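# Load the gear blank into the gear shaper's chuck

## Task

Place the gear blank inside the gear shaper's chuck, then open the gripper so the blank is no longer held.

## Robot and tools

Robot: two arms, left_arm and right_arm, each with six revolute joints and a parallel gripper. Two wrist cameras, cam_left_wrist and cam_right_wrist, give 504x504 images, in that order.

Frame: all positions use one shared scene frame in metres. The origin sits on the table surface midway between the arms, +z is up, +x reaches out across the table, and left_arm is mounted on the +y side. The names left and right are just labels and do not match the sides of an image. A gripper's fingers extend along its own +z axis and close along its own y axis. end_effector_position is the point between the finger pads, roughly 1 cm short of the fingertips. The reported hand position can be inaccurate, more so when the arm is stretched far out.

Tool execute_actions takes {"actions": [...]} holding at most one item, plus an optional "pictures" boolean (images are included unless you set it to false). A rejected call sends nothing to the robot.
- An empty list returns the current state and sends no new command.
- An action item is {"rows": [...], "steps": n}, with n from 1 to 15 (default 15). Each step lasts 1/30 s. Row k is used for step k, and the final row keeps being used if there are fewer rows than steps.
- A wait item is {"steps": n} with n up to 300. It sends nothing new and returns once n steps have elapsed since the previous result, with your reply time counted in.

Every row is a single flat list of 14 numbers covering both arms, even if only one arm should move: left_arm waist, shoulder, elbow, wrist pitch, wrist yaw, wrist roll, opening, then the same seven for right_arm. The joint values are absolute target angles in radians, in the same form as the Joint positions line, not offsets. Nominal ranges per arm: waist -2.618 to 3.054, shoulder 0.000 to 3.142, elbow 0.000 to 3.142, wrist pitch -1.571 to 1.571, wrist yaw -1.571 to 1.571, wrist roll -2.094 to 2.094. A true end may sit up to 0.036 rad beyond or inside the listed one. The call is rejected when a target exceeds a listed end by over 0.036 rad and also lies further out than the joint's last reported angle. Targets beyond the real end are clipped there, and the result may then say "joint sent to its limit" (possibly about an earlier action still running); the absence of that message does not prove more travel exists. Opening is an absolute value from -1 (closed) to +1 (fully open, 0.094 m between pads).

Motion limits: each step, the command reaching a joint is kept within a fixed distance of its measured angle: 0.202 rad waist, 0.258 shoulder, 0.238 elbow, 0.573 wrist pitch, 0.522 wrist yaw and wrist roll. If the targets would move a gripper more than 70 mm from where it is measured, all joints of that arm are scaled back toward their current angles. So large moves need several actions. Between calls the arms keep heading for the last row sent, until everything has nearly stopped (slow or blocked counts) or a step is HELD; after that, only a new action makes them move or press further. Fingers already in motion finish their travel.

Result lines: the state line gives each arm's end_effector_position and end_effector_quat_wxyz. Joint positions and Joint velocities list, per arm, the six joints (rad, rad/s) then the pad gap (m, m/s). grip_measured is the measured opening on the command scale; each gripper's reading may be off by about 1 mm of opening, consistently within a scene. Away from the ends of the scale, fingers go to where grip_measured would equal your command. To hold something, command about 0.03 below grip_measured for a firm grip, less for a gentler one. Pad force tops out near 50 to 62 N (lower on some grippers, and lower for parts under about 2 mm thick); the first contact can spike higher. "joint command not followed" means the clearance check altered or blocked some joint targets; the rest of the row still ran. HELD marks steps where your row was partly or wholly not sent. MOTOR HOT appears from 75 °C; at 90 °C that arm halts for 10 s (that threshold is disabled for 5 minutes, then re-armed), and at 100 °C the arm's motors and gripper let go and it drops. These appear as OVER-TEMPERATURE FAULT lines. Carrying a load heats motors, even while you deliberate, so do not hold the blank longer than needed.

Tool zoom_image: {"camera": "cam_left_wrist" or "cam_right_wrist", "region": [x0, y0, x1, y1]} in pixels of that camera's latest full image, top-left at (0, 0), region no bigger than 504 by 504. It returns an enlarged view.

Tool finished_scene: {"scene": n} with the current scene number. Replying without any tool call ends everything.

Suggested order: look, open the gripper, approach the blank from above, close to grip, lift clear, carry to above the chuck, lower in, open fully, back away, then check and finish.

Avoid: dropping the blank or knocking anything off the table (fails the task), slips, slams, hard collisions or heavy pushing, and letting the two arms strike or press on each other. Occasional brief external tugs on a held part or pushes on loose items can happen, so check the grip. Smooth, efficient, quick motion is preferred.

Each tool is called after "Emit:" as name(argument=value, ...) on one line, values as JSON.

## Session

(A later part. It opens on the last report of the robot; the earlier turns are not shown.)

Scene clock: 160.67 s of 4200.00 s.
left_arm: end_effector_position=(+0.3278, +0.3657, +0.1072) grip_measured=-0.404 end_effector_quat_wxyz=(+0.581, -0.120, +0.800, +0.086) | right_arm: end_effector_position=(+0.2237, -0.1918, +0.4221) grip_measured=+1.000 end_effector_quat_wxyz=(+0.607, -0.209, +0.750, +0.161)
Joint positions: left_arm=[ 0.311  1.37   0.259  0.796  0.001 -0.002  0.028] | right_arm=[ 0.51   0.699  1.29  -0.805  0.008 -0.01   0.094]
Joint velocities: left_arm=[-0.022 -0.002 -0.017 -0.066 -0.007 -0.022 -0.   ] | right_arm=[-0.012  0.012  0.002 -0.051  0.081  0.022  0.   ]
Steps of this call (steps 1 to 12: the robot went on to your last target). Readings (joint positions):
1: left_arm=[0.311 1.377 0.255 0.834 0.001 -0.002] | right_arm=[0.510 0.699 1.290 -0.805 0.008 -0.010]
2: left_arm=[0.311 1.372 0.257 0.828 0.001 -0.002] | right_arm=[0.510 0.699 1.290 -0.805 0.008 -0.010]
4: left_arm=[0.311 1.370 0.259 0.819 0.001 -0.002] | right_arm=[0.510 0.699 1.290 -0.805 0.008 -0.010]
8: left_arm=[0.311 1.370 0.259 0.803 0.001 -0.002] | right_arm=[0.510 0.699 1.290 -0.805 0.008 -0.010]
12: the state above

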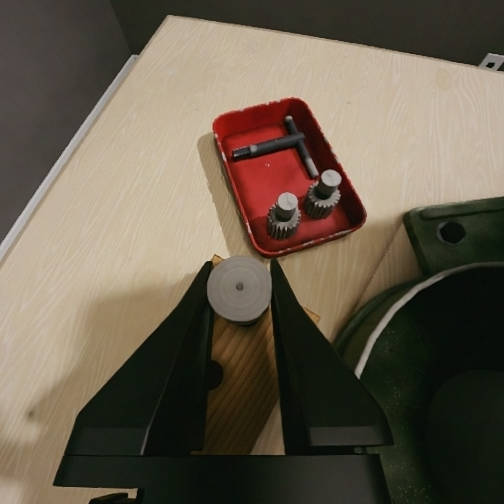

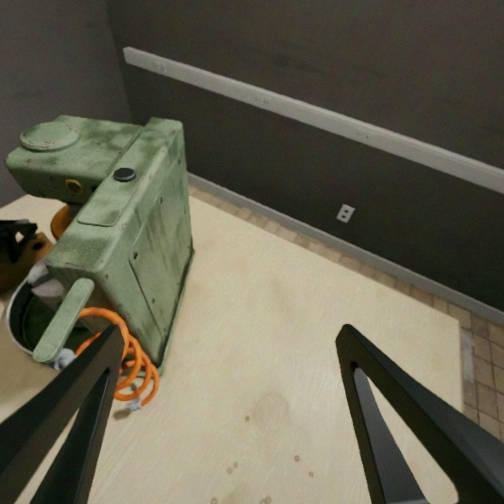

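Emit:
execute_actions(actions=[{"rows":[[0.315,1.3,0.31,0.75,0,0,-0.48,0.5,0.7,1.3,-0.8,0,0,1],[0.315,1.25,0.325,0.69,0,0,-0.48,0.5,0.7,1.3,-0.8,0,0,1],[0.315,1.19,0.34,0.61,0,0,-0.48,0.5,0.7,1.3,-0.8,0,0,1],[0.315,1.13,0.355,0.53,0,0,-0.48,0.5,0.7,1.3,-0.8,0,0,1]],"steps":7}], pictures=false)

Emit:
execute_actions(actions=[{"rows":[[0.315,1.05,0.375,0.43,0,0,-0.48,0.5,0.7,1.3,-0.8,0,0,1],[0.315,0.98,0.39,0.34,0,0,-0.48,0.5,0.7,1.3,-0.8,0,0,1],[0.315,0.91,0.405,0.26,0,0,-0.48,0.5,0.7,1.3,-0.8,0,0,1]],"steps":7}], pictures=false)

Emit:
execute_actions(actions=[{"rows":[[0.315,0.84,0.42,0.17,0,0,-0.48,0.5,0.7,1.3,-0.8,0,0,1],[0.315,0.77,0.435,0.085,0,0,-0.48,0.5,0.7,1.3,-0.8,0,0,1],[0.315,0.7,0.45,0.0,0,0,-0.48,0.5,0.7,1.3,-0.8,0,0,1]],"steps":7}], pictures=false)

Emit:
execute_actions(actions=[{"rows":[[0.315,0.63,0.465,-0.09,0,0,-0.48,0.5,0.7,1.3,-0.8,0,0,1],[0.315,0.56,0.48,-0.17,0,0,-0.48,0.5,0.7,1.3,-0.8,0,0,1],[0.315,0.52,0.488,-0.22,0,0,-0.48,0.5,0.7,1.3,-0.8,0,0,1],[0.315,0.486,0.494,-0.262,0,0,-0.48,0.5,0.7,1.3,-0.8,0,0,1]],"steps":15}], pictures=false)

Emit:
execute_actions(actions=[{"rows":[[0.29,0.486,0.494,-0.262,0,0,-0.48,0.5,0.7,1.3,-0.8,0,0,1],[0.25,0.486,0.494,-0.262,0,0,-0.48,0.5,0.7,1.3,-0.8,0,0,1],[0.2,0.486,0.494,-0.262,0,0,-0.48,0.5,0.7,1.3,-0.8,0,0,1],[0.15,0.486,0.494,-0.262,0,0,-0.48,0.5,0.7,1.3,-0.8,0,0,1],[0.1,0.486,0.494,-0.262,0,0,-0.48,0.5,0.7,1.3,-0.8,0,0,1],[0.05,0.486,0.494,-0.262,0,0,-0.48,0.5,0.7,1.3,-0.8,0,0,1],[0.0,0.486,0.494,-0.262,0,0,-0.48,0.5,0.7,1.3,-0.8,0,0,1],[-0.05,0.486,0.494,-0.262,0,0,-0.48,0.5,0.7,1.3,-0.8,0,0,1],[-0.1,0.486,0.494,-0.262,0,0,-0.48,0.5,0.7,1.3,-0.8,0,0,1],[-0.13,0.486,0.494,-0.262,0,0,-0.48,0.5,0.7,1.3,-0.8,0,0,1],[-0.15,0.486,0.494,-0.262,0,0,-0.48,0.5,0.7,1.3,-0.8,0,0,1]],"steps":15}])

Scene clock: 177.43 s of 4200.00 s.
left_arm: end_effector_position=(+0.3253, +0.3650, +0.1570) grip_measured=-0.404 end_effector_quat_wxyz=(+0.609, -0.117, +0.779, +0.090) | right_arm: end_effector_position=(+0.2237, -0.1918, +0.4221) grip_measured=+1.000 end_effector_quat_wxyz=(+0.607, -0.209, +0.750, +0.161)
Joint positions: left_arm=[ 0.311  1.16   0.316  0.599  0.001 -0.002  0.028] | right_arm=[ 0.51   0.699  1.29  -0.805  0.008 -0.01   0.094]
Joint velocities: left_arm=[-0.017 -0.442  0.349 -0.154  0.022 -0.007 -0.001] | right_arm=[-0.007  0.007  0.002  0.022 -0.007 -0.022  0.   ]
Steps of this call (steps 1 to 30: the robot went on to your last target; steps 31 to 90: nothing new was sent; then 13.53 s passed at rest; steps 91 to 97: all 7 steps of this action). Readings (joint positions):
91: left_arm=[0.311 1.362 0.261 0.780 0.001 -0.002] | right_arm=[0.510 0.699 1.290 -0.805 0.008 -0.010]
92: left_arm=[0.311 1.343 0.266 0.751 0.001 -0.002] | right_arm=[0.510 0.699 1.290 -0.805 0.008 -0.010]
94: left_arm=[0.311 1.260 0.282 0.661 0.001 -0.002] | right_arm=[0.510 0.699 1.290 -0.805 0.008 -0.010]
97: the state above

Scene clock: 177.67 s of 4200.00 s.
left_arm: end_effector_position=(+0.3086, +0.3599, +0.2057) grip_measured=-0.404 end_effector_quat_wxyz=(+0.629, -0.115, +0.763, +0.093) | right_arm: end_effector_position=(+0.2237, -0.1918, +0.4221) grip_measured=+1.000 end_effector_quat_wxyz=(+0.607, -0.209, +0.750, +0.161)
Joint positions: left_arm=[ 0.311  0.927  0.378  0.359  0.001 -0.002  0.028] | right_arm=[ 0.51   0.699  1.29  -0.805  0.008 -0.01   0.094]
Joint velocities: left_arm=[-0.007 -0.144  0.173 -0.359 -0.022  0.007  0.001] | right_arm=[-0.007 -0.007 -0.007 -0.022 -0.022  0.066  0.   ]
Steps of this call (steps 1 to 7: all 7 steps of this action). Readings (joint positions):
1: left_arm=[0.311 1.137 0.330 0.574 0.001 -0.002] | right_arm=[0.510 0.699 1.290 -0.805 0.008 -0.010]
2: left_arm=[0.311 1.100 0.341 0.526 0.001 -0.002] | right_arm=[0.510 0.699 1.290 -0.805 0.008 -0.010]
4: left_arm=[0.311 0.997 0.355 0.420 0.001 -0.002] | right_arm=[0.510 0.699 1.290 -0.805 0.008 -0.010]
7: the state above

Scene clock: 177.90 s of 4200.00 s.
left_arm: end_effector_position=(+0.2798, +0.3511, +0.2201) grip_measured=-0.404 end_effector_quat_wxyz=(+0.616, -0.116, +0.774, +0.091) | right_arm: end_effector_position=(+0.2237, -0.1918, +0.4221) grip_measured=+1.000 end_effector_quat_wxyz=(+0.607, -0.209, +0.750, +0.161)
Joint positions: left_arm=[ 0.311  0.722  0.413  0.084  0.001 -0.002  0.028] | right_arm=[ 0.51   0.699  1.29  -0.805  0.008 -0.01   0.094]
Joint velocities: left_arm=[-0.022 -0.183  0.193 -0.403 -0.037 -0.007 -0.002] | right_arm=[ 0.002 -0.007 -0.002 -0.037  0.051  0.095  0.   ]
Steps of this call (steps 1 to 7: all 7 steps of this action). Readings (joint positions):
1: left_arm=[0.311 0.915 0.384 0.329 0.001 -0.002] | right_arm=[0.510 0.699 1.290 -0.805 0.008 -0.010]
2: left_arm=[0.311 0.886 0.389 0.278 0.001 -0.002] | right_arm=[0.510 0.699 1.290 -0.805 0.008 -0.010]
4: left_arm=[0.311 0.790 0.394 0.160 0.001 -0.002] | right_arm=[0.510 0.699 1.290 -0.805 0.008 -0.010]
7: the state above

Scene clock: 178.40 s of 4200.00 s.
left_arm: end_effector_position=(+0.2395, +0.3388, +0.2245) grip_measured=-0.404 end_effector_quat_wxyz=(+0.589, -0.120, +0.795, +0.087) | right_arm: end_effector_position=(+0.2237, -0.1918, +0.4221) grip_measured=+1.000 end_effector_quat_wxyz=(+0.607, -0.209, +0.750, +0.161)
Joint positions: left_arm=[ 0.311  0.504  0.467 -0.259  0.001 -0.002  0.028] | right_arm=[ 0.51   0.699  1.29  -0.805  0.008 -0.01   0.094]
Joint velocities: left_arm=[-0.007  0.002  0.002 -0.095 -0.007  0.037  0.001] | right_arm=[-0.007 -0.007  0.007 -0.022  0.007 -0.007  0.   ]
Steps of this call (steps 1 to 15: all 15 steps of this action). Readings (joint positions):
1: left_arm=[0.311 0.709 0.421 0.055 0.001 -0.002] | right_arm=[0.510 0.699 1.290 -0.805 0.008 -0.010]
2: left_arm=[0.311 0.680 0.427 0.009 0.001 -0.002] | right_arm=[0.510 0.699 1.290 -0.805 0.008 -0.010]
4: left_arm=[0.311 0.589 0.436 -0.094 0.001 -0.002] | right_arm=[0.510 0.699 1.290 -0.805 0.008 -0.010]
8: left_arm=[0.311 0.505 0.464 -0.190 0.001 -0.002] | right_arm=[0.510 0.699 1.290 -0.805 0.008 -0.010]
15: the state above

Scene clock: 178.90 s of 4200.00 s.
left_arm: end_effector_position=(+0.2472, +0.2146, +0.2210) grip_measured=-0.404 end_effector_quat_wxyz=(+0.587, +0.065, +0.805, -0.050) | right_arm: end_effector_position=(+0.2237, -0.1918, +0.4221) grip_measured=+1.000 end_effector_quat_wxyz=(+0.607, -0.209, +0.750, +0.161)
Joint positions: left_arm=[-0.145  0.504  0.467 -0.274  0.006 -0.002  0.028] | right_arm=[ 0.51   0.699  1.29  -0.805  0.008 -0.01   0.094]
Joint velocities: left_arm=[ 0.012 -0.002  0.002 -0.081  0.066 -0.022 -0.   ] | right_arm=[-0.007  0.012 -0.007 -0.007  0.095 -0.007  0.   ]
Steps of this call (steps 1 to 15: all 15 steps of this action). Readings (joint positions):
1: left_arm=[0.309 0.504 0.467 -0.263 -0.000 -0.002] | right_arm=[0.510 0.699 1.290 -0.805 0.008 -0.010]
2: left_arm=[0.297 0.504 0.467 -0.266 -0.004 -0.002] | right_arm=[0.510 0.699 1.290 -0.805 0.008 -0.010]
4: left_arm=[0.232 0.504 0.467 -0.270 -0.010 -0.002] | right_arm=[0.510 0.699 1.290 -0.805 0.008 -0.010]
8: left_arm=[0.034 0.504 0.467 -0.272 -0.007 -0.002] | right_arm=[0.510 0.699 1.290 -0.805 0.008 -0.010]
15: the state above

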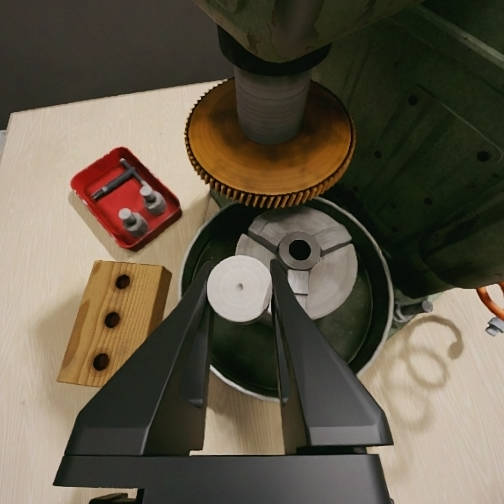

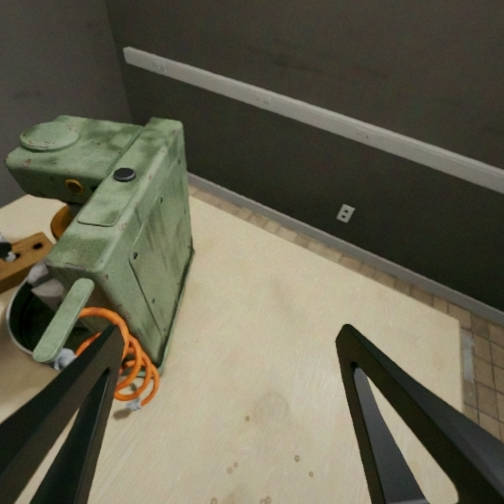

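Emit:
execute_actions(actions=[{"rows":[[-0.17,0.486,0.494,-0.27,0,0,-0.48,0.5,0.7,1.3,-0.8,0,0,1],[-0.2,0.486,0.494,-0.277,0,0,-0.48,0.5,0.7,1.3,-0.8,0,0,1],[-0.23,0.486,0.494,-0.277,0,0,-0.48,0.5,0.7,1.3,-0.8,0,0,1],[-0.26,0.486,0.494,-0.277,0,0,-0.48,0.5,0.7,1.3,-0.8,0,0,1],[-0.28,0.486,0.494,-0.277,0,0,-0.48,0.5,0.7,1.3,-0.8,0,0,1],[-0.295,0.486,0.494,-0.277,0,0,-0.48,0.5,0.7,1.3,-0.8,0,0,1]],"steps":15}])

Emit:
zoom_image(camera="cam_left_wrist", region=[160, 190, 320, 350])

Scene clock: 186.00 s of 4200.00 s.
left_arm: end_effector_position=(+0.2372, +0.1773, +0.2173) grip_measured=-0.404 end_effector_quat_wxyz=(+0.576, +0.123, +0.803, -0.090) | right_arm: end_effector_position=(+0.2237, -0.1918, +0.4221) grip_measured=+1.000 end_effector_quat_wxyz=(+0.607, -0.209, +0.750, +0.161)
Joint positions: left_arm=[-0.289  0.504  0.467 -0.289  0.003 -0.002  0.028] | right_arm=[ 0.51   0.699  1.29  -0.805  0.008 -0.01   0.094]
Joint velocities: left_arm=[-0.022  0.007 -0.002 -0.051  0.037  0.037 -0.   ] | right_arm=[-0.012 -0.002 -0.002 -0.037  0.007  0.037  0.   ]
Steps of this call (steps 1 to 15: the robot went on to your last target; steps 16 to 90: nothing new was sent; then 3.60 s passed at rest; steps 91 to 105: all 15 steps of this action). Readings (joint positions):
91: left_arm=[-0.148 0.504 0.467 -0.275 0.005 -0.002] | right_arm=[0.510 0.699 1.290 -0.805 0.008 -0.010]
92: left_arm=[-0.160 0.504 0.467 -0.277 0.001 -0.002] | right_arm=[0.510 0.699 1.290 -0.805 0.008 -0.010]
94: left_arm=[-0.206 0.504 0.467 -0.282 -0.002 -0.002] | right_arm=[0.510 0.699 1.290 -0.805 0.008 -0.010]
98: left_arm=[-0.285 0.504 0.467 -0.286 0.003 -0.002] | right_arm=[0.510 0.699 1.290 -0.805 0.008 -0.010]
105: the state above

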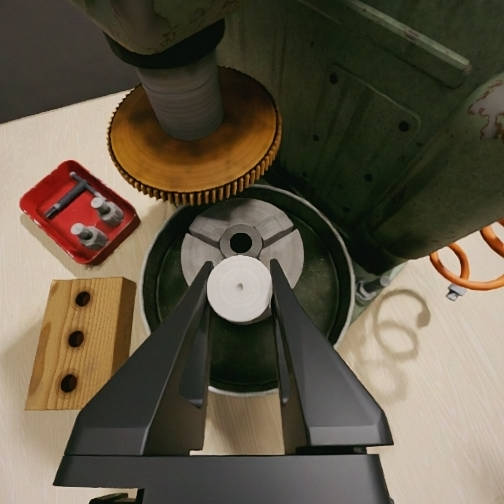

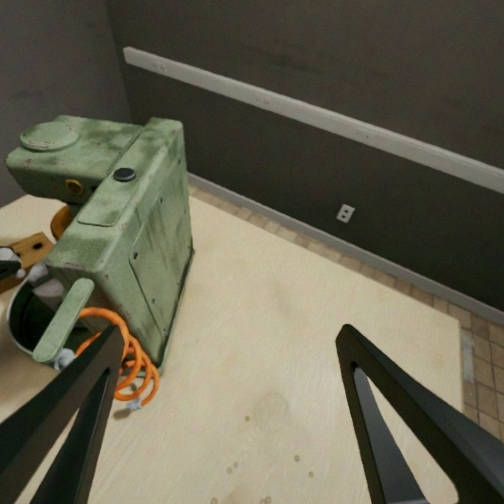

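Region (160, 190, 320, 350) of cam_left_wrist's 504x504 image, scaled by 3.150, with more detail than that image has.

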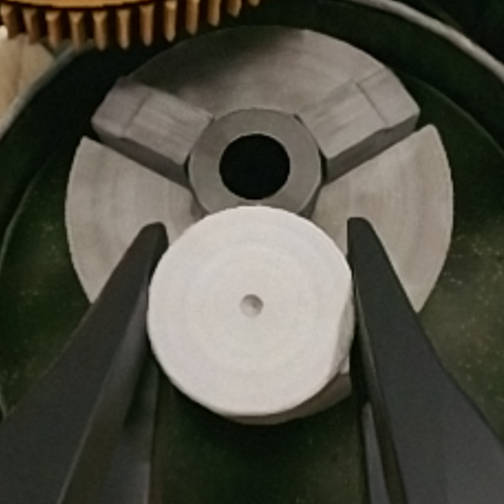

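Emit:
execute_actions(actions=[{"rows":[[-0.295,0.486,0.494,-0.277,0,0,-0.48,0.55,0.7,1.3,-0.8,0,0,1],[-0.295,0.486,0.494,-0.277,0,0,-0.48,0.62,0.7,1.3,-0.8,0,0,1],[-0.295,0.486,0.494,-0.277,0,0,-0.48,0.7,0.7,1.3,-0.8,0,0,1],[-0.295,0.486,0.494,-0.277,0,0,-0.48,0.78,0.7,1.3,-0.8,0,0,1],[-0.295,0.486,0.494,-0.277,0,0,-0.48,0.86,0.7,1.3,-0.8,0,0,1],[-0.295,0.486,0.494,-0.277,0,0,-0.48,0.94,0.7,1.3,-0.8,0,0,1],[-0.295,0.486,0.494,-0.277,0,0,-0.48,1.02,0.7,1.3,-0.8,0,0,1],[-0.295,0.486,0.494,-0.277,0,0,-0.48,1.1,0.7,1.3,-0.8,0,0,1],[-0.295,0.486,0.494,-0.277,0,0,-0.48,1.16,0.7,1.3,-0.8,0,0,1],[-0.295,0.486,0.494,-0.277,0,0,-0.48,1.2,0.7,1.3,-0.8,0,0,1]],"steps":15}])

Scene clock: 211.30 s of 4200.00 s.
left_arm: end_effector_position=(+0.2372, +0.1773, +0.2172) grip_measured=-0.404 end_effector_quat_wxyz=(+0.576, +0.123, +0.803, -0.090) | right_arm: end_effector_position=(+0.1028, -0.0924, +0.4221) grip_measured=+1.000 end_effector_quat_wxyz=(+0.515, -0.450, +0.635, +0.359)
Joint positions: left_arm=[-0.289  0.504  0.467 -0.29   0.003 -0.002  0.028] | right_arm=[ 1.191  0.699  1.29  -0.805 -0.005 -0.008  0.094]
Joint velocities: left_arm=[ 0.007  0.007 -0.007  0.007  0.007  0.007 -0.   ] | right_arm=[ 0.002 -0.012 -0.012 -0.022 -0.007 -0.022  0.   ]
Steps of this call (steps 1 to 15: the robot went on to your last target; steps 16 to 90: nothing new was sent; then 21.80 s passed at rest; steps 91 to 105: all 15 steps of this action). Readings (joint positions):
91: left_arm=[-0.289 0.504 0.467 -0.290 0.003 -0.002] | right_arm=[0.516 0.699 1.290 -0.805 0.009 -0.010]
92: left_arm=[-0.289 0.504 0.467 -0.290 0.003 -0.002] | right_arm=[0.542 0.699 1.290 -0.805 0.012 -0.009]
94: left_arm=[-0.289 0.504 0.467 -0.290 0.003 -0.002] | right_arm=[0.657 0.699 1.290 -0.805 0.015 -0.008]
98: left_arm=[-0.289 0.504 0.467 -0.290 0.003 -0.002] | right_arm=[0.961 0.699 1.290 -0.805 0.008 -0.008]
105: the state above

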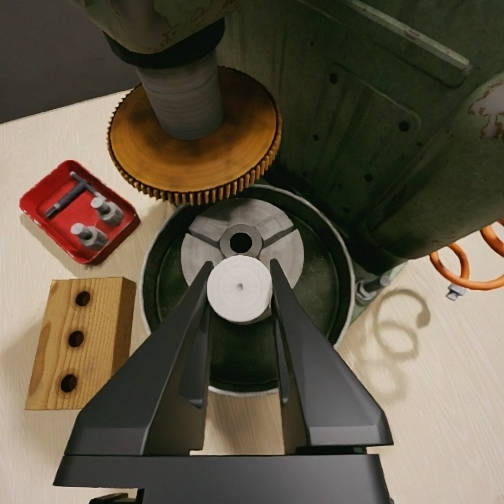

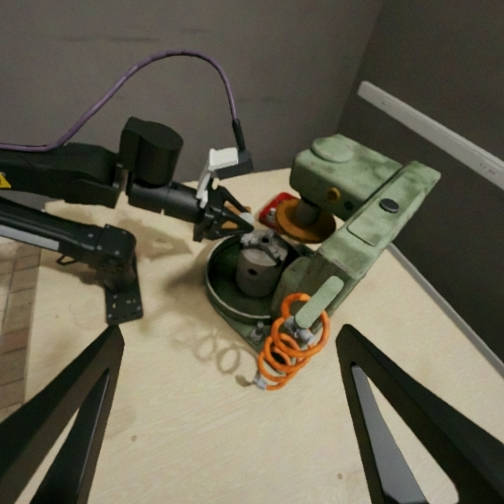

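Emit:
execute_actions(actions=[{"rows":[[-0.295,0.486,0.494,-0.277,0,0,-0.48,1.22,0.69,1.25,-0.74,0,0,0.8],[-0.295,0.486,0.494,-0.277,0,0,-0.48,1.24,0.68,1.18,-0.66,0,0,0.6],[-0.295,0.486,0.494,-0.277,0,0,-0.48,1.26,0.67,1.1,-0.57,0,0,0.4],[-0.295,0.486,0.494,-0.277,0,0,-0.48,1.28,0.66,1.02,-0.48,0,0,0.2],[-0.295,0.486,0.494,-0.277,0,0,-0.48,1.3,0.65,0.94,-0.39,0,0,0],[-0.295,0.486,0.494,-0.277,0,0,-0.48,1.3,0.64,0.86,-0.3,0,0,-0.2],[-0.295,0.486,0.494,-0.277,0,0,-0.48,1.3,0.63,0.78,-0.21,0,0,-0.4],[-0.295,0.486,0.494,-0.277,0,0,-0.48,1.3,0.62,0.7,-0.12,0,0,-0.6],[-0.295,0.486,0.494,-0.277,0,0,-0.48,1.3,0.61,0.62,-0.03,0,0,-0.8],[-0.295,0.486,0.494,-0.277,0,0,-0.48,1.3,0.61,0.54,0.06,0,0,-0.9],[-0.295,0.486,0.494,-0.277,0,0,-0.48,1.3,0.61,0.46,0.15,0,0,-0.9],[-0.295,0.486,0.494,-0.277,0,0,-0.48,1.3,0.61,0.38,0.24,0,0,-0.9],[-0.295,0.486,0.494,-0.277,0,0,-0.48,1.3,0.61,0.3,0.33,0,0,-0.9],[-0.295,0.486,0.494,-0.277,0,0,-0.48,1.3,0.61,0.23,0.41,0,0,-0.9],[-0.295,0.486,0.494,-0.277,0,0,-0.48,1.3,0.61,0.175,0.47,0,0,-0.9]],"steps":15}], pictures=false)

Emit:
execute_actions(actions=[{"steps":20}])

Scene clock: 226.07 s of 4200.00 s.
left_arm: end_effector_position=(+0.2372, +0.1773, +0.2172) grip_measured=-0.404 end_effector_quat_wxyz=(+0.576, +0.123, +0.803, -0.090) | right_arm: end_effector_position=(+0.0985, -0.0182, +0.1851) grip_measured=-0.898 end_effector_quat_wxyz=(+0.487, -0.486, +0.620, +0.376)
Joint positions: left_arm=[-0.289  0.504  0.467 -0.29   0.003 -0.002  0.028] | right_arm=[ 1.291  0.648  0.278  0.126 -0.002 -0.007  0.005]
Joint velocities: left_arm=[-0.012 -0.002 -0.012  0.066 -0.095  0.037  0.   ] | right_arm=[ 0.012 -0.002 -1.995  2.    -0.007  0.007 -0.001]
Steps of this call (steps 1 to 15: the robot went on to your last target; steps 16 to 90: nothing new was sent; then 11.27 s passed at rest; steps 91 to 105: all 15 steps of this action). Readings (joint positions):
91: left_arm=[-0.289 0.504 0.467 -0.290 0.003 -0.002] | right_arm=[1.195 0.699 1.285 -0.796 -0.004 -0.008]
92: left_arm=[-0.289 0.504 0.467 -0.290 0.003 -0.002] | right_arm=[1.207 0.695 1.266 -0.765 -0.003 -0.007]
94: left_arm=[-0.289 0.504 0.467 -0.290 0.003 -0.002] | right_arm=[1.241 0.676 1.169 -0.657 -0.002 -0.007]
98: left_arm=[-0.289 0.504 0.467 -0.290 0.003 -0.002] | right_arm=[1.289 0.651 0.854 -0.392 -0.002 -0.007]
105: the state above

Scene clock: 226.73 s of 4200.00 s.
left_arm: end_effector_position=(+0.2372, +0.1773, +0.2172) grip_measured=-0.404 end_effector_quat_wxyz=(+0.576, +0.123, +0.803, -0.090) | right_arm: end_effector_position=(+0.0985, -0.0183, +0.2091) grip_measured=-0.898 end_effector_quat_wxyz=(+0.553, -0.441, +0.563, +0.427)
Joint positions: left_arm=[-0.289  0.504  0.467 -0.29   0.003 -0.002  0.028] | right_arm=[ 1.291  0.632  0.154  0.454 -0.002 -0.007  0.005]
Joint velocities: left_arm=[ 0.012  0.027 -0.002 -0.037  0.022  0.037  0.001] | right_arm=[-0.012  0.012  0.007  0.037 -0.007 -0.066 -0.001]
Steps of this call (steps 1 to 20: the robot went on to your last target). Readings (joint positions):
1: left_arm=[-0.289 0.504 0.467 -0.290 0.003 -0.002] | right_arm=[1.291 0.648 0.220 0.177 -0.002 -0.007]
2: left_arm=[-0.289 0.504 0.467 -0.290 0.003 -0.002] | right_arm=[1.291 0.648 0.182 0.210 -0.002 -0.007]
4: left_arm=[-0.289 0.504 0.467 -0.290 0.003 -0.002] | right_arm=[1.291 0.648 0.154 0.261 -0.002 -0.007]
8: left_arm=[-0.289 0.504 0.467 -0.290 0.003 -0.002] | right_arm=[1.291 0.635 0.154 0.380 -0.002 -0.007]
20: the state above

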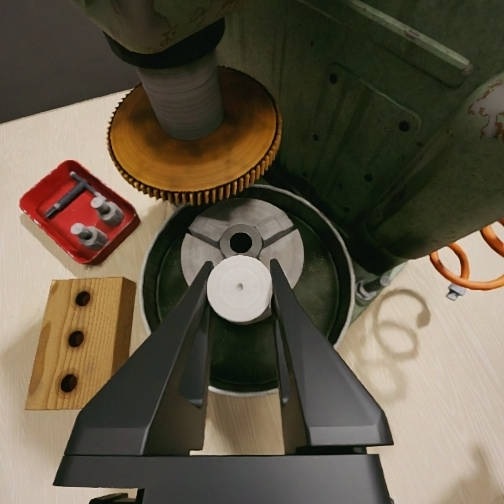

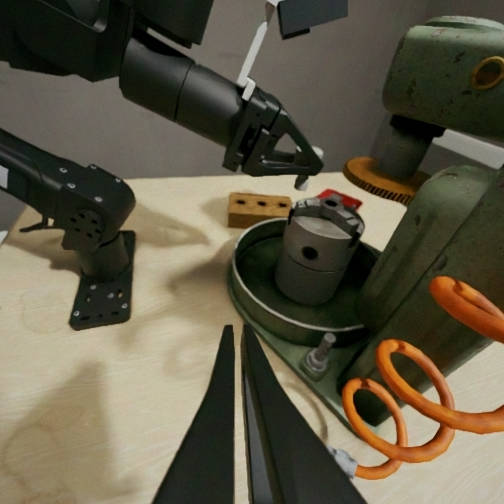

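Emit:
execute_actions(actions=[{"rows":[[-0.295,0.52,0.496,-0.25,0,0,-0.48,1.3,0.61,0.175,0.47,0,0,-0.9],[-0.295,0.54,0.498,-0.23,0,0,-0.48,1.3,0.61,0.175,0.47,0,0,-0.9],[-0.295,0.56,0.5,-0.21,0,0,-0.48,1.3,0.61,0.175,0.47,0,0,-0.9],[-0.295,0.58,0.501,-0.19,0,0,-0.48,1.3,0.61,0.175,0.47,0,0,-0.9],[-0.295,0.6,0.502,-0.17,0,0,-0.48,1.3,0.61,0.175,0.47,0,0,-0.9],[-0.295,0.62,0.503,-0.15,0,0,-0.48,1.3,0.61,0.175,0.47,0,0,-0.9],[-0.295,0.64,0.504,-0.13,0,0,-0.48,1.3,0.61,0.175,0.47,0,0,-0.9],[-0.295,0.66,0.505,-0.11,0,0,-0.48,1.3,0.61,0.175,0.47,0,0,-0.9],[-0.295,0.68,0.506,-0.09,0,0,-0.48,1.3,0.61,0.175,0.47,0,0,-0.9],[-0.295,0.7,0.507,-0.075,0,0,-0.48,1.3,0.61,0.175,0.47,0,0,-0.9],[-0.295,0.72,0.508,-0.062,0,0,-0.48,1.3,0.61,0.175,0.47,0,0,-0.9],[-0.295,0.735,0.509,-0.055,0,0,-0.48,1.3,0.61,0.175,0.47,0,0,-0.9],[-0.295,0.748,0.51,-0.055,0,0,-0.48,1.3,0.61,0.175,0.47,0,0,-0.9]],"steps":15}], pictures=false)

Emit:
execute_actions(actions=[{"steps":15}])

Emit:
zoom_image(camera="cam_right_wrist", region=[270, 130, 390, 250])

Scene clock: 243.53 s of 4200.00 s.
left_arm: end_effector_position=(+0.2722, +0.1663, +0.2004) grip_measured=-0.404 end_effector_quat_wxyz=(+0.558, +0.125, +0.816, -0.087) | right_arm: end_effector_position=(+0.0985, -0.0183, +0.2098) grip_measured=-0.898 end_effector_quat_wxyz=(+0.554, -0.441, +0.563, +0.427)
Joint positions: left_arm=[-0.289  0.735  0.473 -0.108  0.003 -0.002  0.028] | right_arm=[ 1.291  0.632  0.154  0.457 -0.002 -0.007  0.005]
Joint velocities: left_arm=[-0.022  0.173 -0.002  0.3    0.007  0.007  0.   ] | right_arm=[-0.007 -0.002 -0.002 -0.051  0.037 -0.139  0.   ]
Steps of this call (steps 1 to 30: the robot went on to your last target; steps 31 to 90: nothing new was sent; then 13.30 s passed at rest; steps 91 to 105: all 15 steps of this action). Readings (joint positions):
91: left_arm=[-0.289 0.504 0.467 -0.289 0.003 -0.002] | right_arm=[1.291 0.632 0.154 0.457 -0.002 -0.007]
92: left_arm=[-0.289 0.508 0.467 -0.286 0.003 -0.002] | right_arm=[1.291 0.632 0.154 0.457 -0.002 -0.007]
94: left_arm=[-0.289 0.535 0.467 -0.264 0.003 -0.002] | right_arm=[1.291 0.632 0.154 0.457 -0.002 -0.007]
98: left_arm=[-0.289 0.619 0.467 -0.208 0.003 -0.002] | right_arm=[1.291 0.632 0.154 0.457 -0.002 -0.007]
105: the state above

Scene clock: 244.03 s of 4200.00 s.
left_arm: end_effector_position=(+0.2743, +0.1657, +0.2034) grip_measured=-0.404 end_effector_quat_wxyz=(+0.564, +0.124, +0.812, -0.088) | right_arm: end_effector_position=(+0.0985, -0.0183, +0.2098) grip_measured=-0.898 end_effector_quat_wxyz=(+0.554, -0.441, +0.563, +0.427)
Joint positions: left_arm=[-0.289  0.74   0.473 -0.088  0.003 -0.002  0.028] | right_arm=[ 1.291  0.632  0.154  0.457 -0.002 -0.007  0.005]
Joint velocities: left_arm=[-0.002  0.007 -0.012  0.11  -0.007  0.037  0.001] | right_arm=[-0.002 -0.007 -0.002 -0.051  0.037  0.007 -0.   ]
Steps of this call (steps 1 to 15: the robot went on to your last target). Readings (joint positions):
1: left_arm=[-0.289 0.739 0.473 -0.102 0.003 -0.002] | right_arm=[1.291 0.632 0.154 0.457 -0.002 -0.007]
2: left_arm=[-0.289 0.740 0.473 -0.100 0.003 -0.002] | right_arm=[1.291 0.632 0.154 0.457 -0.002 -0.007]
4: left_arm=[-0.289 0.740 0.473 -0.097 0.003 -0.002] | right_arm=[1.291 0.632 0.154 0.457 -0.002 -0.007]
8: left_arm=[-0.289 0.740 0.473 -0.091 0.003 -0.002] | right_arm=[1.291 0.632 0.154 0.457 -0.002 -0.007]
15: the state above

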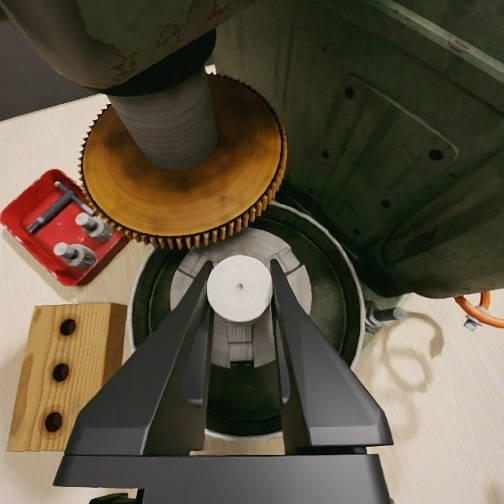

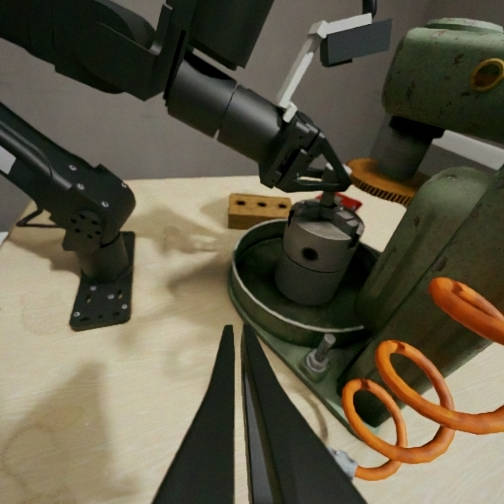

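Region (270, 130, 390, 250) of cam_right_wrist's 504x504 image, scaled by 4.200, with more detail than that image has.

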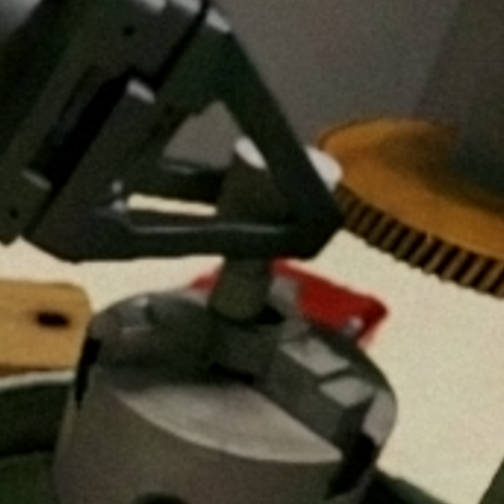

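Emit:
execute_actions(actions=[{"rows":[[-0.295,0.748,0.51,-0.04,0,0,-0.48,1.3,0.61,0.175,0.47,0,0,-0.9],[-0.295,0.748,0.51,-0.027,0,0,-0.48,1.3,0.61,0.175,0.47,0,0,-0.9]],"steps":15}], pictures=false)

Emit:
execute_actions(actions=[{"steps":10}])

Emit:
zoom_image(camera="cam_right_wrist", region=[290, 160, 370, 240])

Scene clock: 250.90 s of 4200.00 s.
left_arm: end_effector_position=(+0.2764, +0.1650, +0.2098) grip_measured=-0.404 end_effector_quat_wxyz=(+0.575, +0.123, +0.804, -0.090) | right_arm: end_effector_position=(+0.0985, -0.0183, +0.2098) grip_measured=-0.898 end_effector_quat_wxyz=(+0.554, -0.441, +0.563, +0.427)
Joint positions: left_arm=[-0.289  0.74   0.473 -0.061  0.003 -0.002  0.028] | right_arm=[ 1.291  0.632  0.154  0.457 -0.002 -0.007  0.005]
Joint velocities: left_arm=[-0.002  0.007 -0.002  0.022 -0.051 -0.007 -0.001] | right_arm=[ 0.002 -0.017 -0.007 -0.007 -0.051  0.007 -0.   ]
Steps of this call (steps 1 to 15: the robot went on to your last target; steps 16 to 90: nothing new was sent; then 3.37 s passed at rest; steps 91 to 105: all 15 steps of this action). Readings (joint positions):
91: left_arm=[-0.289 0.740 0.473 -0.087 0.003 -0.002] | right_arm=[1.291 0.632 0.154 0.457 -0.002 -0.007]
92: left_arm=[-0.289 0.740 0.473 -0.084 0.003 -0.002] | right_arm=[1.291 0.632 0.154 0.457 -0.002 -0.007]
94: left_arm=[-0.289 0.740 0.473 -0.075 0.003 -0.002] | right_arm=[1.291 0.632 0.154 0.457 -0.002 -0.007]
98: left_arm=[-0.289 0.740 0.473 -0.065 0.003 -0.002] | right_arm=[1.291 0.632 0.154 0.457 -0.002 -0.007]
105: the state above

Scene clock: 251.23 s of 4200.00 s.
left_arm: end_effector_position=(+0.2765, +0.1650, +0.2099) grip_measured=-0.404 end_effector_quat_wxyz=(+0.575, +0.123, +0.804, -0.090) | right_arm: end_effector_position=(+0.0985, -0.0183, +0.2098) grip_measured=-0.898 end_effector_quat_wxyz=(+0.554, -0.441, +0.563, +0.427)
Joint positions: left_arm=[-0.289  0.74   0.473 -0.061  0.003 -0.002  0.028] | right_arm=[ 1.291  0.632  0.154  0.457 -0.002 -0.007  0.005]
Joint velocities: left_arm=[-0.017 -0.012 -0.007  0.037 -0.007 -0.095 -0.001] | right_arm=[ 0.007 -0.012 -0.007  0.125 -0.022  0.081 -0.   ]
Steps of this call (steps 1 to 10: the robot went on to your last target). Readings (joint positions):
1: left_arm=[-0.289 0.740 0.473 -0.061 0.003 -0.002] | right_arm=[1.291 0.632 0.154 0.457 -0.002 -0.007]
2: left_arm=[-0.289 0.740 0.473 -0.061 0.003 -0.002] | right_arm=[1.291 0.632 0.154 0.457 -0.002 -0.007]
4: left_arm=[-0.289 0.740 0.473 -0.061 0.003 -0.002] | right_arm=[1.291 0.632 0.154 0.457 -0.002 -0.007]
8: left_arm=[-0.289 0.740 0.473 -0.061 0.003 -0.002] | right_arm=[1.291 0.632 0.154 0.457 -0.002 -0.007]
10: the state above

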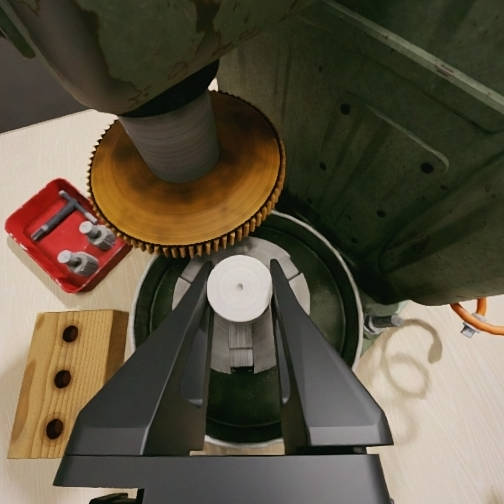

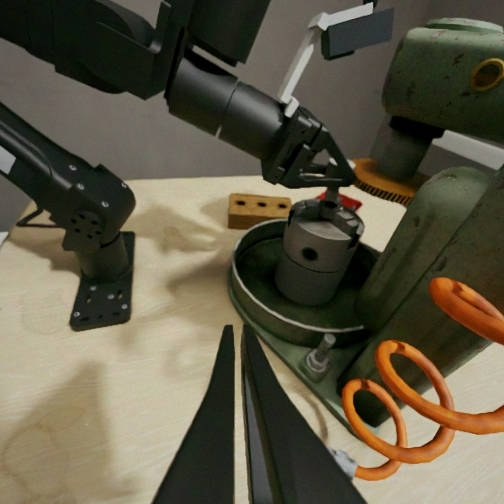

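Region (290, 160, 370, 240) of cam_right_wrist's 504x504 image, scaled by 6.300, with more detail than that image has.

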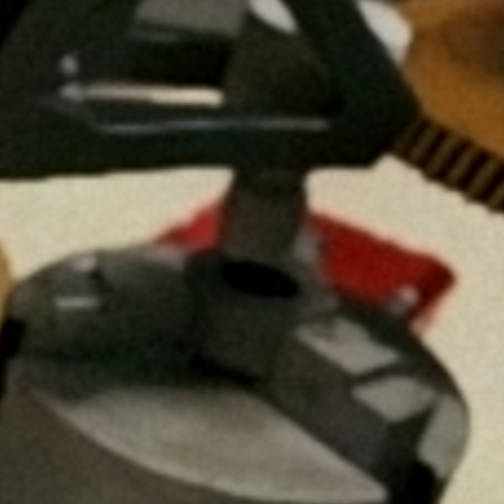

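Emit:
execute_actions(actions=[{"rows":[[-0.295,0.752,0.48,-0.018,0,0,-0.48,1.3,0.61,0.175,0.47,0,0,-0.9],[-0.295,0.755,0.465,-0.01,0,0,-0.48,1.3,0.61,0.175,0.47,0,0,-0.9],[-0.295,0.758,0.46,-0.002,0,0,-0.48,1.3,0.61,0.175,0.47,0,0,-0.9],[-0.295,0.758,0.455,0.005,0,0,-0.48,1.3,0.61,0.175,0.47,0,0,-0.9],[-0.295,0.758,0.45,0.005,0,0,-0.48,1.3,0.61,0.175,0.47,0,0,-0.9],[-0.295,0.758,0.445,0.005,0,0,-0.48,1.3,0.61,0.175,0.47,0,0,-0.9],[-0.295,0.758,0.44,0.005,0,0,-0.48,1.3,0.61,0.175,0.47,0,0,-0.9]],"steps":15}], pictures=false)

Emit:
execute_actions(actions=[{"steps":10}])

Emit:
zoom_image(camera="cam_right_wrist", region=[290, 160, 370, 240])

Scene clock: 261.10 s of 4200.00 s.
left_arm: end_effector_position=(+0.2777, +0.1646, +0.2031) grip_measured=-0.404 end_effector_quat_wxyz=(+0.575, +0.123, +0.804, -0.090) | right_arm: end_effector_position=(+0.0985, -0.0183, +0.2098) grip_measured=-0.898 end_effector_quat_wxyz=(+0.554, -0.441, +0.563, +0.427)
Joint positions: left_arm=[-0.289  0.75   0.45  -0.028  0.003 -0.002  0.028] | right_arm=[ 1.291  0.632  0.154  0.457 -0.002 -0.007  0.005]
Joint velocities: left_arm=[ 0.012  0.002 -0.007 -0.095 -0.037  0.022 -0.001] | right_arm=[ 0.002  0.002  0.007  0.066  0.007 -0.007 -0.001]
Steps of this call (steps 1 to 15: the robot went on to your last target; steps 16 to 90: nothing new was sent; then 6.37 s passed at rest; steps 91 to 105: all 15 steps of this action). Readings (joint positions):
91: left_arm=[-0.289 0.740 0.473 -0.060 0.003 -0.002] | right_arm=[1.291 0.632 0.154 0.457 -0.002 -0.007]
92: left_arm=[-0.289 0.740 0.473 -0.058 0.003 -0.002] | right_arm=[1.291 0.632 0.154 0.457 -0.002 -0.007]
94: left_arm=[-0.289 0.740 0.473 -0.050 0.003 -0.002] | right_arm=[1.291 0.632 0.154 0.457 -0.002 -0.007]
98: left_arm=[-0.289 0.740 0.463 -0.029 0.003 -0.002] | right_arm=[1.291 0.632 0.154 0.457 -0.002 -0.007]
105: the state above

Scene clock: 261.43 s of 4200.00 s.
left_arm: end_effector_position=(+0.2778, +0.1646, +0.2032) grip_measured=-0.404 end_effector_quat_wxyz=(+0.575, +0.123, +0.804, -0.090) | right_arm: end_effector_position=(+0.0985, -0.0183, +0.2098) grip_measured=-0.898 end_effector_quat_wxyz=(+0.554, -0.441, +0.563, +0.427)
Joint positions: left_arm=[-0.289  0.75   0.45  -0.028  0.003 -0.002  0.028] | right_arm=[ 1.291  0.632  0.154  0.457 -0.002 -0.007  0.005]
Joint velocities: left_arm=[ 0.022  0.002 -0.007 -0.007  0.037 -0.007 -0.   ] | right_arm=[ 0.017  0.002  0.017 -0.007  0.066  0.022  0.   ]
Steps of this call (steps 1 to 10: the robot went on to your last target). Readings (joint positions):
1: left_arm=[-0.289 0.750 0.450 -0.028 0.003 -0.002] | right_arm=[1.291 0.632 0.154 0.457 -0.002 -0.007]
2: left_arm=[-0.289 0.750 0.450 -0.028 0.003 -0.002] | right_arm=[1.291 0.632 0.154 0.457 -0.002 -0.007]
4: left_arm=[-0.289 0.750 0.450 -0.028 0.003 -0.002] | right_arm=[1.291 0.632 0.154 0.457 -0.002 -0.007]
8: left_arm=[-0.289 0.750 0.450 -0.028 0.003 -0.002] | right_arm=[1.291 0.632 0.154 0.457 -0.002 -0.007]
10: the state above

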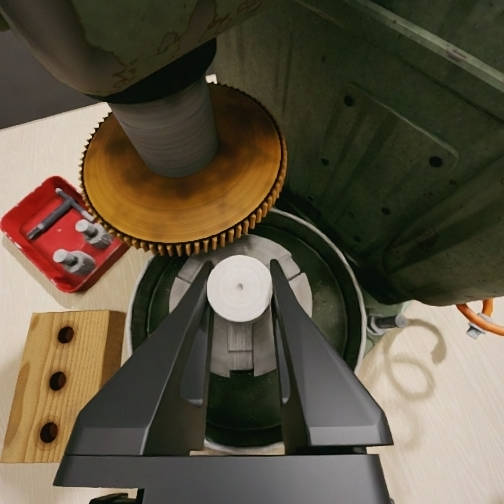

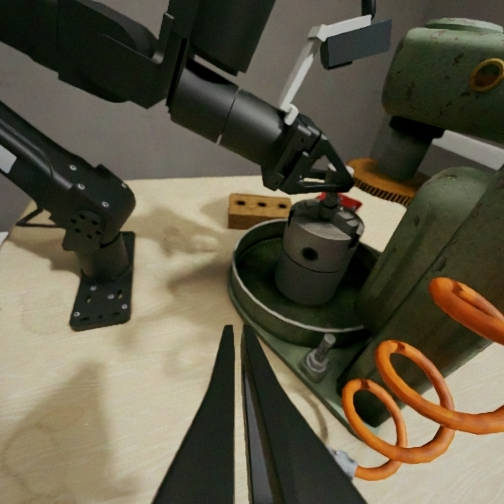

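Region (290, 160, 370, 240) of cam_right_wrist's 504x504 image, scaled by 6.300, with more detail than that image has.

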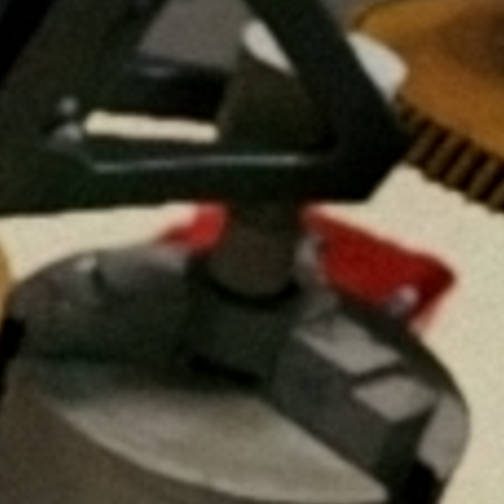

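Emit:
execute_actions(actions=[{"rows":[[-0.295,0.762,0.44,0.012,0,0,-0.48,1.3,0.61,0.175,0.47,0,0,-0.9],[-0.295,0.766,0.44,0.018,0,0,-0.48,1.3,0.61,0.175,0.47,0,0,-0.9],[-0.295,0.768,0.44,0.022,0,0,-0.48,1.3,0.61,0.175,0.47,0,0,-0.9],[-0.295,0.768,0.44,0.025,0,0,-0.48,1.3,0.61,0.175,0.47,0,0,-0.9],[-0.295,0.768,0.437,0.027,0,0,-0.48,1.3,0.61,0.175,0.47,0,0,-0.9],[-0.295,0.768,0.434,0.027,0,0,-0.48,1.3,0.61,0.175,0.47,0,0,-0.9],[-0.295,0.768,0.431,0.027,0,0,-0.48,1.3,0.61,0.175,0.47,0,0,-0.9],[-0.295,0.768,0.428,0.027,0,0,-0.48,1.3,0.61,0.175,0.47,0,0,-0.9]],"steps":15}], pictures=false)

Emit:
execute_actions(actions=[{"steps":10}])

Emit:
zoom_image(camera="cam_right_wrist", region=[290, 160, 370, 240])

Scene clock: 272.37 s of 4200.00 s.
left_arm: end_effector_position=(+0.2793, +0.1641, +0.2081) grip_measured=-0.404 end_effector_quat_wxyz=(+0.583, +0.122, +0.798, -0.091) | right_arm: end_effector_position=(+0.0985, -0.0183, +0.2098) grip_measured=-0.898 end_effector_quat_wxyz=(+0.554, -0.441, +0.563, +0.427)
Joint positions: left_arm=[-0.289  0.75   0.45  -0.007  0.003 -0.002  0.028] | right_arm=[ 1.291  0.632  0.154  0.457 -0.002 -0.007  0.005]
Joint velocities: left_arm=[ 0.002 -0.002 -0.007  0.081  0.022 -0.066 -0.001] | right_arm=[ 0.007  0.012 -0.007 -0.037  0.007  0.007  0.   ]
Steps of this call (steps 1 to 15: the robot went on to your last target; steps 16 to 90: nothing new was sent; then 7.43 s passed at rest; steps 91 to 105: all 15 steps of this action). Readings (joint positions):
91: left_arm=[-0.289 0.750 0.450 -0.027 0.003 -0.002] | right_arm=[1.291 0.632 0.154 0.457 -0.002 -0.007]
92: left_arm=[-0.289 0.750 0.450 -0.026 0.003 -0.002] | right_arm=[1.291 0.632 0.154 0.457 -0.002 -0.007]
94: left_arm=[-0.289 0.750 0.450 -0.021 0.003 -0.002] | right_arm=[1.291 0.632 0.154 0.457 -0.002 -0.007]
98: left_arm=[-0.289 0.750 0.450 -0.011 0.003 -0.002] | right_arm=[1.291 0.632 0.154 0.457 -0.002 -0.007]
105: the state above

Scene clock: 272.70 s of 4200.00 s.
left_arm: end_effector_position=(+0.2793, +0.1641, +0.2082) grip_measured=-0.404 end_effector_quat_wxyz=(+0.583, +0.122, +0.798, -0.091) | right_arm: end_effector_position=(+0.0985, -0.0183, +0.2098) grip_measured=-0.898 end_effector_quat_wxyz=(+0.554, -0.441, +0.563, +0.427)
Joint positions: left_arm=[-0.289  0.75   0.45  -0.007  0.003 -0.002  0.028] | right_arm=[ 1.291  0.632  0.154  0.457 -0.002 -0.007  0.005]
Joint velocities: left_arm=[-0.012 -0.002  0.002 -0.022  0.081 -0.007  0.   ] | right_arm=[-0.007  0.002  0.012 -0.022 -0.051 -0.022 -0.   ]
Steps of this call (steps 1 to 10: the robot went on to your last target). Readings (joint positions):
1: left_arm=[-0.289 0.750 0.450 -0.007 0.003 -0.002] | right_arm=[1.291 0.632 0.154 0.457 -0.002 -0.007]
2: left_arm=[-0.289 0.750 0.450 -0.007 0.003 -0.002] | right_arm=[1.291 0.632 0.154 0.457 -0.002 -0.007]
4: left_arm=[-0.289 0.750 0.450 -0.007 0.003 -0.002] | right_arm=[1.291 0.632 0.154 0.457 -0.002 -0.007]
8: left_arm=[-0.289 0.750 0.450 -0.007 0.003 -0.002] | right_arm=[1.291 0.632 0.154 0.457 -0.002 -0.007]
10: the state above

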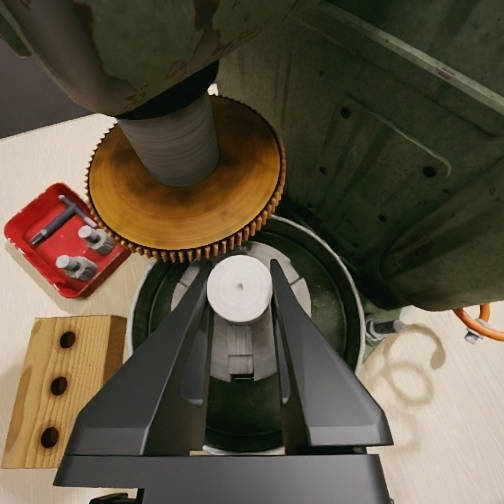

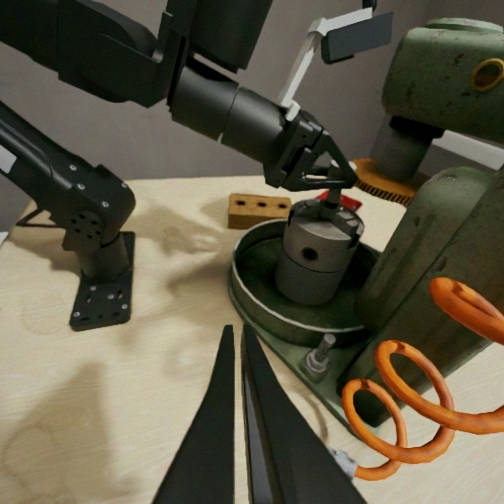

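Region (290, 160, 370, 240) of cam_right_wrist's 504x504 image, scaled by 6.300, with more detail than that image has.

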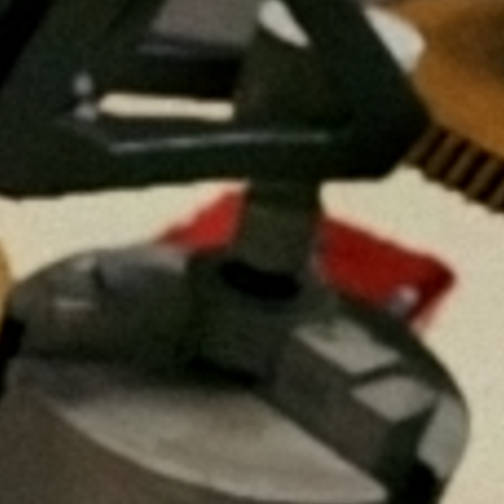

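Stiction; pulse to break free.

Emit:
execute_actions(actions=[{"rows":[[-0.295,0.776,0.428,0.027,0,0,-0.48,1.3,0.61,0.175,0.47,0,0,-0.9],[-0.295,0.776,0.428,0.027,0,0,-0.48,1.3,0.61,0.175,0.47,0,0,-0.9],[-0.295,0.768,0.428,0.027,0,0,-0.48,1.3,0.61,0.175,0.47,0,0,-0.9],[-0.295,0.768,0.428,0.027,0,0,-0.48,1.3,0.61,0.175,0.47,0,0,-0.9],[-0.295,0.768,0.428,0.027,0,0,-0.48,1.3,0.61,0.175,0.47,0,0,-0.9],[-0.295,0.768,0.42,0.027,0,0,-0.48,1.3,0.61,0.175,0.47,0,0,-0.9],[-0.295,0.768,0.42,0.027,0,0,-0.48,1.3,0.61,0.175,0.47,0,0,-0.9],[-0.295,0.768,0.428,0.027,0,0,-0.48,1.3,0.61,0.175,0.47,0,0,-0.9]],"steps":15}])

Emit:
zoom_image(camera="cam_right_wrist", region=[290, 160, 370, 240])

Scene clock: 283.50 s of 4200.00 s.
left_arm: end_effector_position=(+0.2797, +0.1640, +0.2007) grip_measured=-0.404 end_effector_quat_wxyz=(+0.577, +0.123, +0.802, -0.090) | right_arm: end_effector_position=(+0.0985, -0.0183, +0.2098) grip_measured=-0.898 end_effector_quat_wxyz=(+0.554, -0.441, +0.563, +0.427)
Joint positions: left_arm=[-0.289  0.761  0.437  0.002  0.003 -0.002  0.028] | right_arm=[ 1.291  0.632  0.154  0.457 -0.002 -0.007  0.005]
Joint velocities: left_arm=[-0.012  0.012 -0.002  0.007  0.022 -0.022  0.001] | right_arm=[-0.007 -0.012  0.002 -0.066 -0.007 -0.183 -0.   ]
Steps of this call (steps 1 to 15: the robot went on to your last target; steps 16 to 90: nothing new was sent; then 7.30 s passed at rest; steps 91 to 105: all 15 steps of this action). Readings (joint positions):
91: left_arm=[-0.289 0.752 0.450 -0.006 0.003 -0.002] | right_arm=[1.291 0.632 0.154 0.457 -0.002 -0.007]
92: left_arm=[-0.289 0.757 0.450 -0.003 0.003 -0.002] | right_arm=[1.291 0.632 0.154 0.457 -0.002 -0.007]
94: left_arm=[-0.289 0.761 0.447 -0.002 0.003 -0.002] | right_arm=[1.291 0.632 0.154 0.457 -0.002 -0.007]
98: left_arm=[-0.289 0.761 0.437 0.002 0.003 -0.002] | right_arm=[1.291 0.632 0.154 0.457 -0.002 -0.007]
105: the state above

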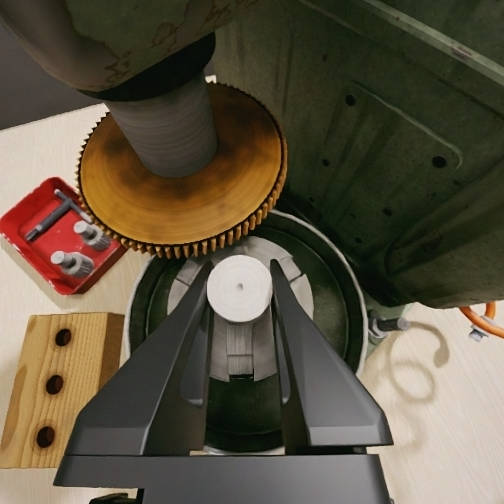

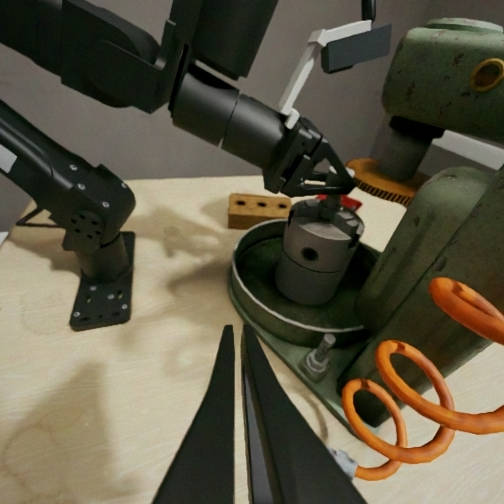

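Region (290, 160, 370, 240) of cam_right_wrist's 504x504 image, scaled by 6.300, with more detail than that image has.

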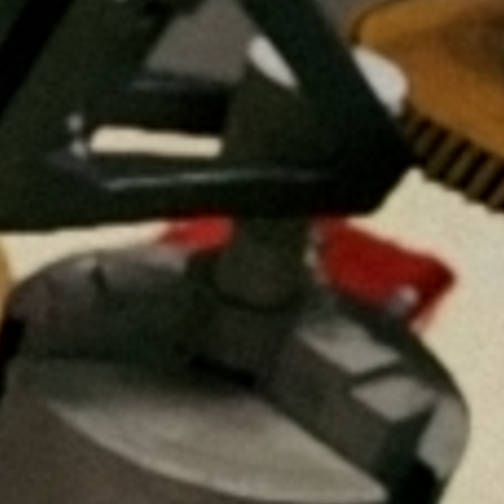

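Emit:
execute_actions(actions=[{"rows":[[-0.295,0.768,0.435,0.04,0,0,-0.48,1.3,0.61,0.175,0.47,0,0,-0.9],[-0.295,0.768,0.435,0.045,0,0,-0.48,1.3,0.61,0.175,0.47,0,0,-0.9],[-0.29,0.768,0.435,0.045,0,0,-0.48,1.3,0.61,0.175,0.47,0,0,-0.9],[-0.285,0.768,0.435,0.045,0,0,-0.48,1.3,0.61,0.175,0.47,0,0,-0.9],[-0.28,0.768,0.435,0.045,0,0,-0.48,1.3,0.61,0.175,0.47,0,0,-0.9],[-0.275,0.768,0.435,0.045,0,0,-0.48,1.3,0.61,0.175,0.47,0,0,-0.9],[-0.27,0.768,0.435,0.045,0,0,-0.48,1.3,0.61,0.175,0.47,0,0,-0.9]],"steps":15}])

Emit:
zoom_image(camera="cam_right_wrist", region=[290, 160, 370, 240])

Scene clock: 290.97 s of 4200.00 s.
left_arm: end_effector_position=(+0.2815, +0.1672, +0.2030) grip_measured=-0.404 end_effector_quat_wxyz=(+0.582, +0.118, +0.800, -0.087) | right_arm: end_effector_position=(+0.0985, -0.0183, +0.2098) grip_measured=-0.898 end_effector_quat_wxyz=(+0.554, -0.441, +0.563, +0.427)
Joint positions: left_arm=[-0.277  0.761  0.437  0.011  0.003 -0.002  0.028] | right_arm=[ 1.291  0.632  0.154  0.457 -0.002 -0.007  0.005]
Joint velocities: left_arm=[-0.007 -0.017 -0.017  0.007 -0.037  0.022  0.   ] | right_arm=[-0.002  0.002  0.012  0.081 -0.007 -0.007 -0.001]
Steps of this call (steps 1 to 15: the robot went on to your last target; steps 16 to 90: nothing new was sent; then 3.97 s passed at rest; steps 91 to 105: all 15 steps of this action). Readings (joint positions):
91: left_arm=[-0.289 0.761 0.437 0.002 0.003 -0.002] | right_arm=[1.291 0.632 0.154 0.457 -0.002 -0.007]
92: left_arm=[-0.289 0.761 0.437 0.003 0.003 -0.002] | right_arm=[1.291 0.632 0.154 0.457 -0.002 -0.007]
94: left_arm=[-0.289 0.761 0.437 0.006 0.003 -0.002] | right_arm=[1.291 0.632 0.154 0.457 -0.002 -0.007]
98: left_arm=[-0.282 0.761 0.437 0.010 0.003 -0.002] | right_arm=[1.291 0.632 0.154 0.457 -0.002 -0.007]
105: the state above

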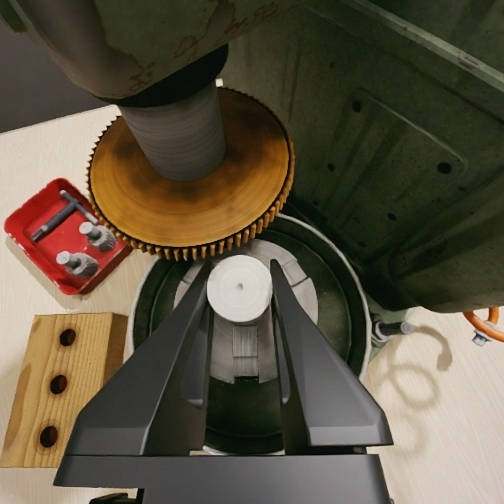

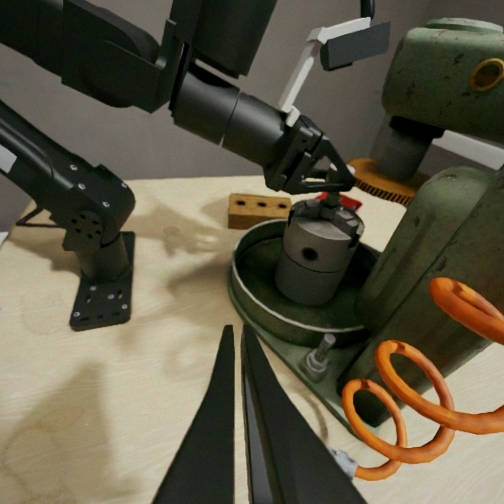

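Region (290, 160, 370, 240) of cam_right_wrist's 504x504 image, scaled by 6.300, with more detail than that image has.

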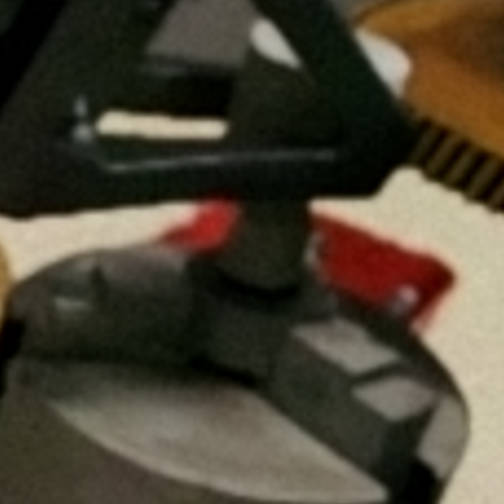

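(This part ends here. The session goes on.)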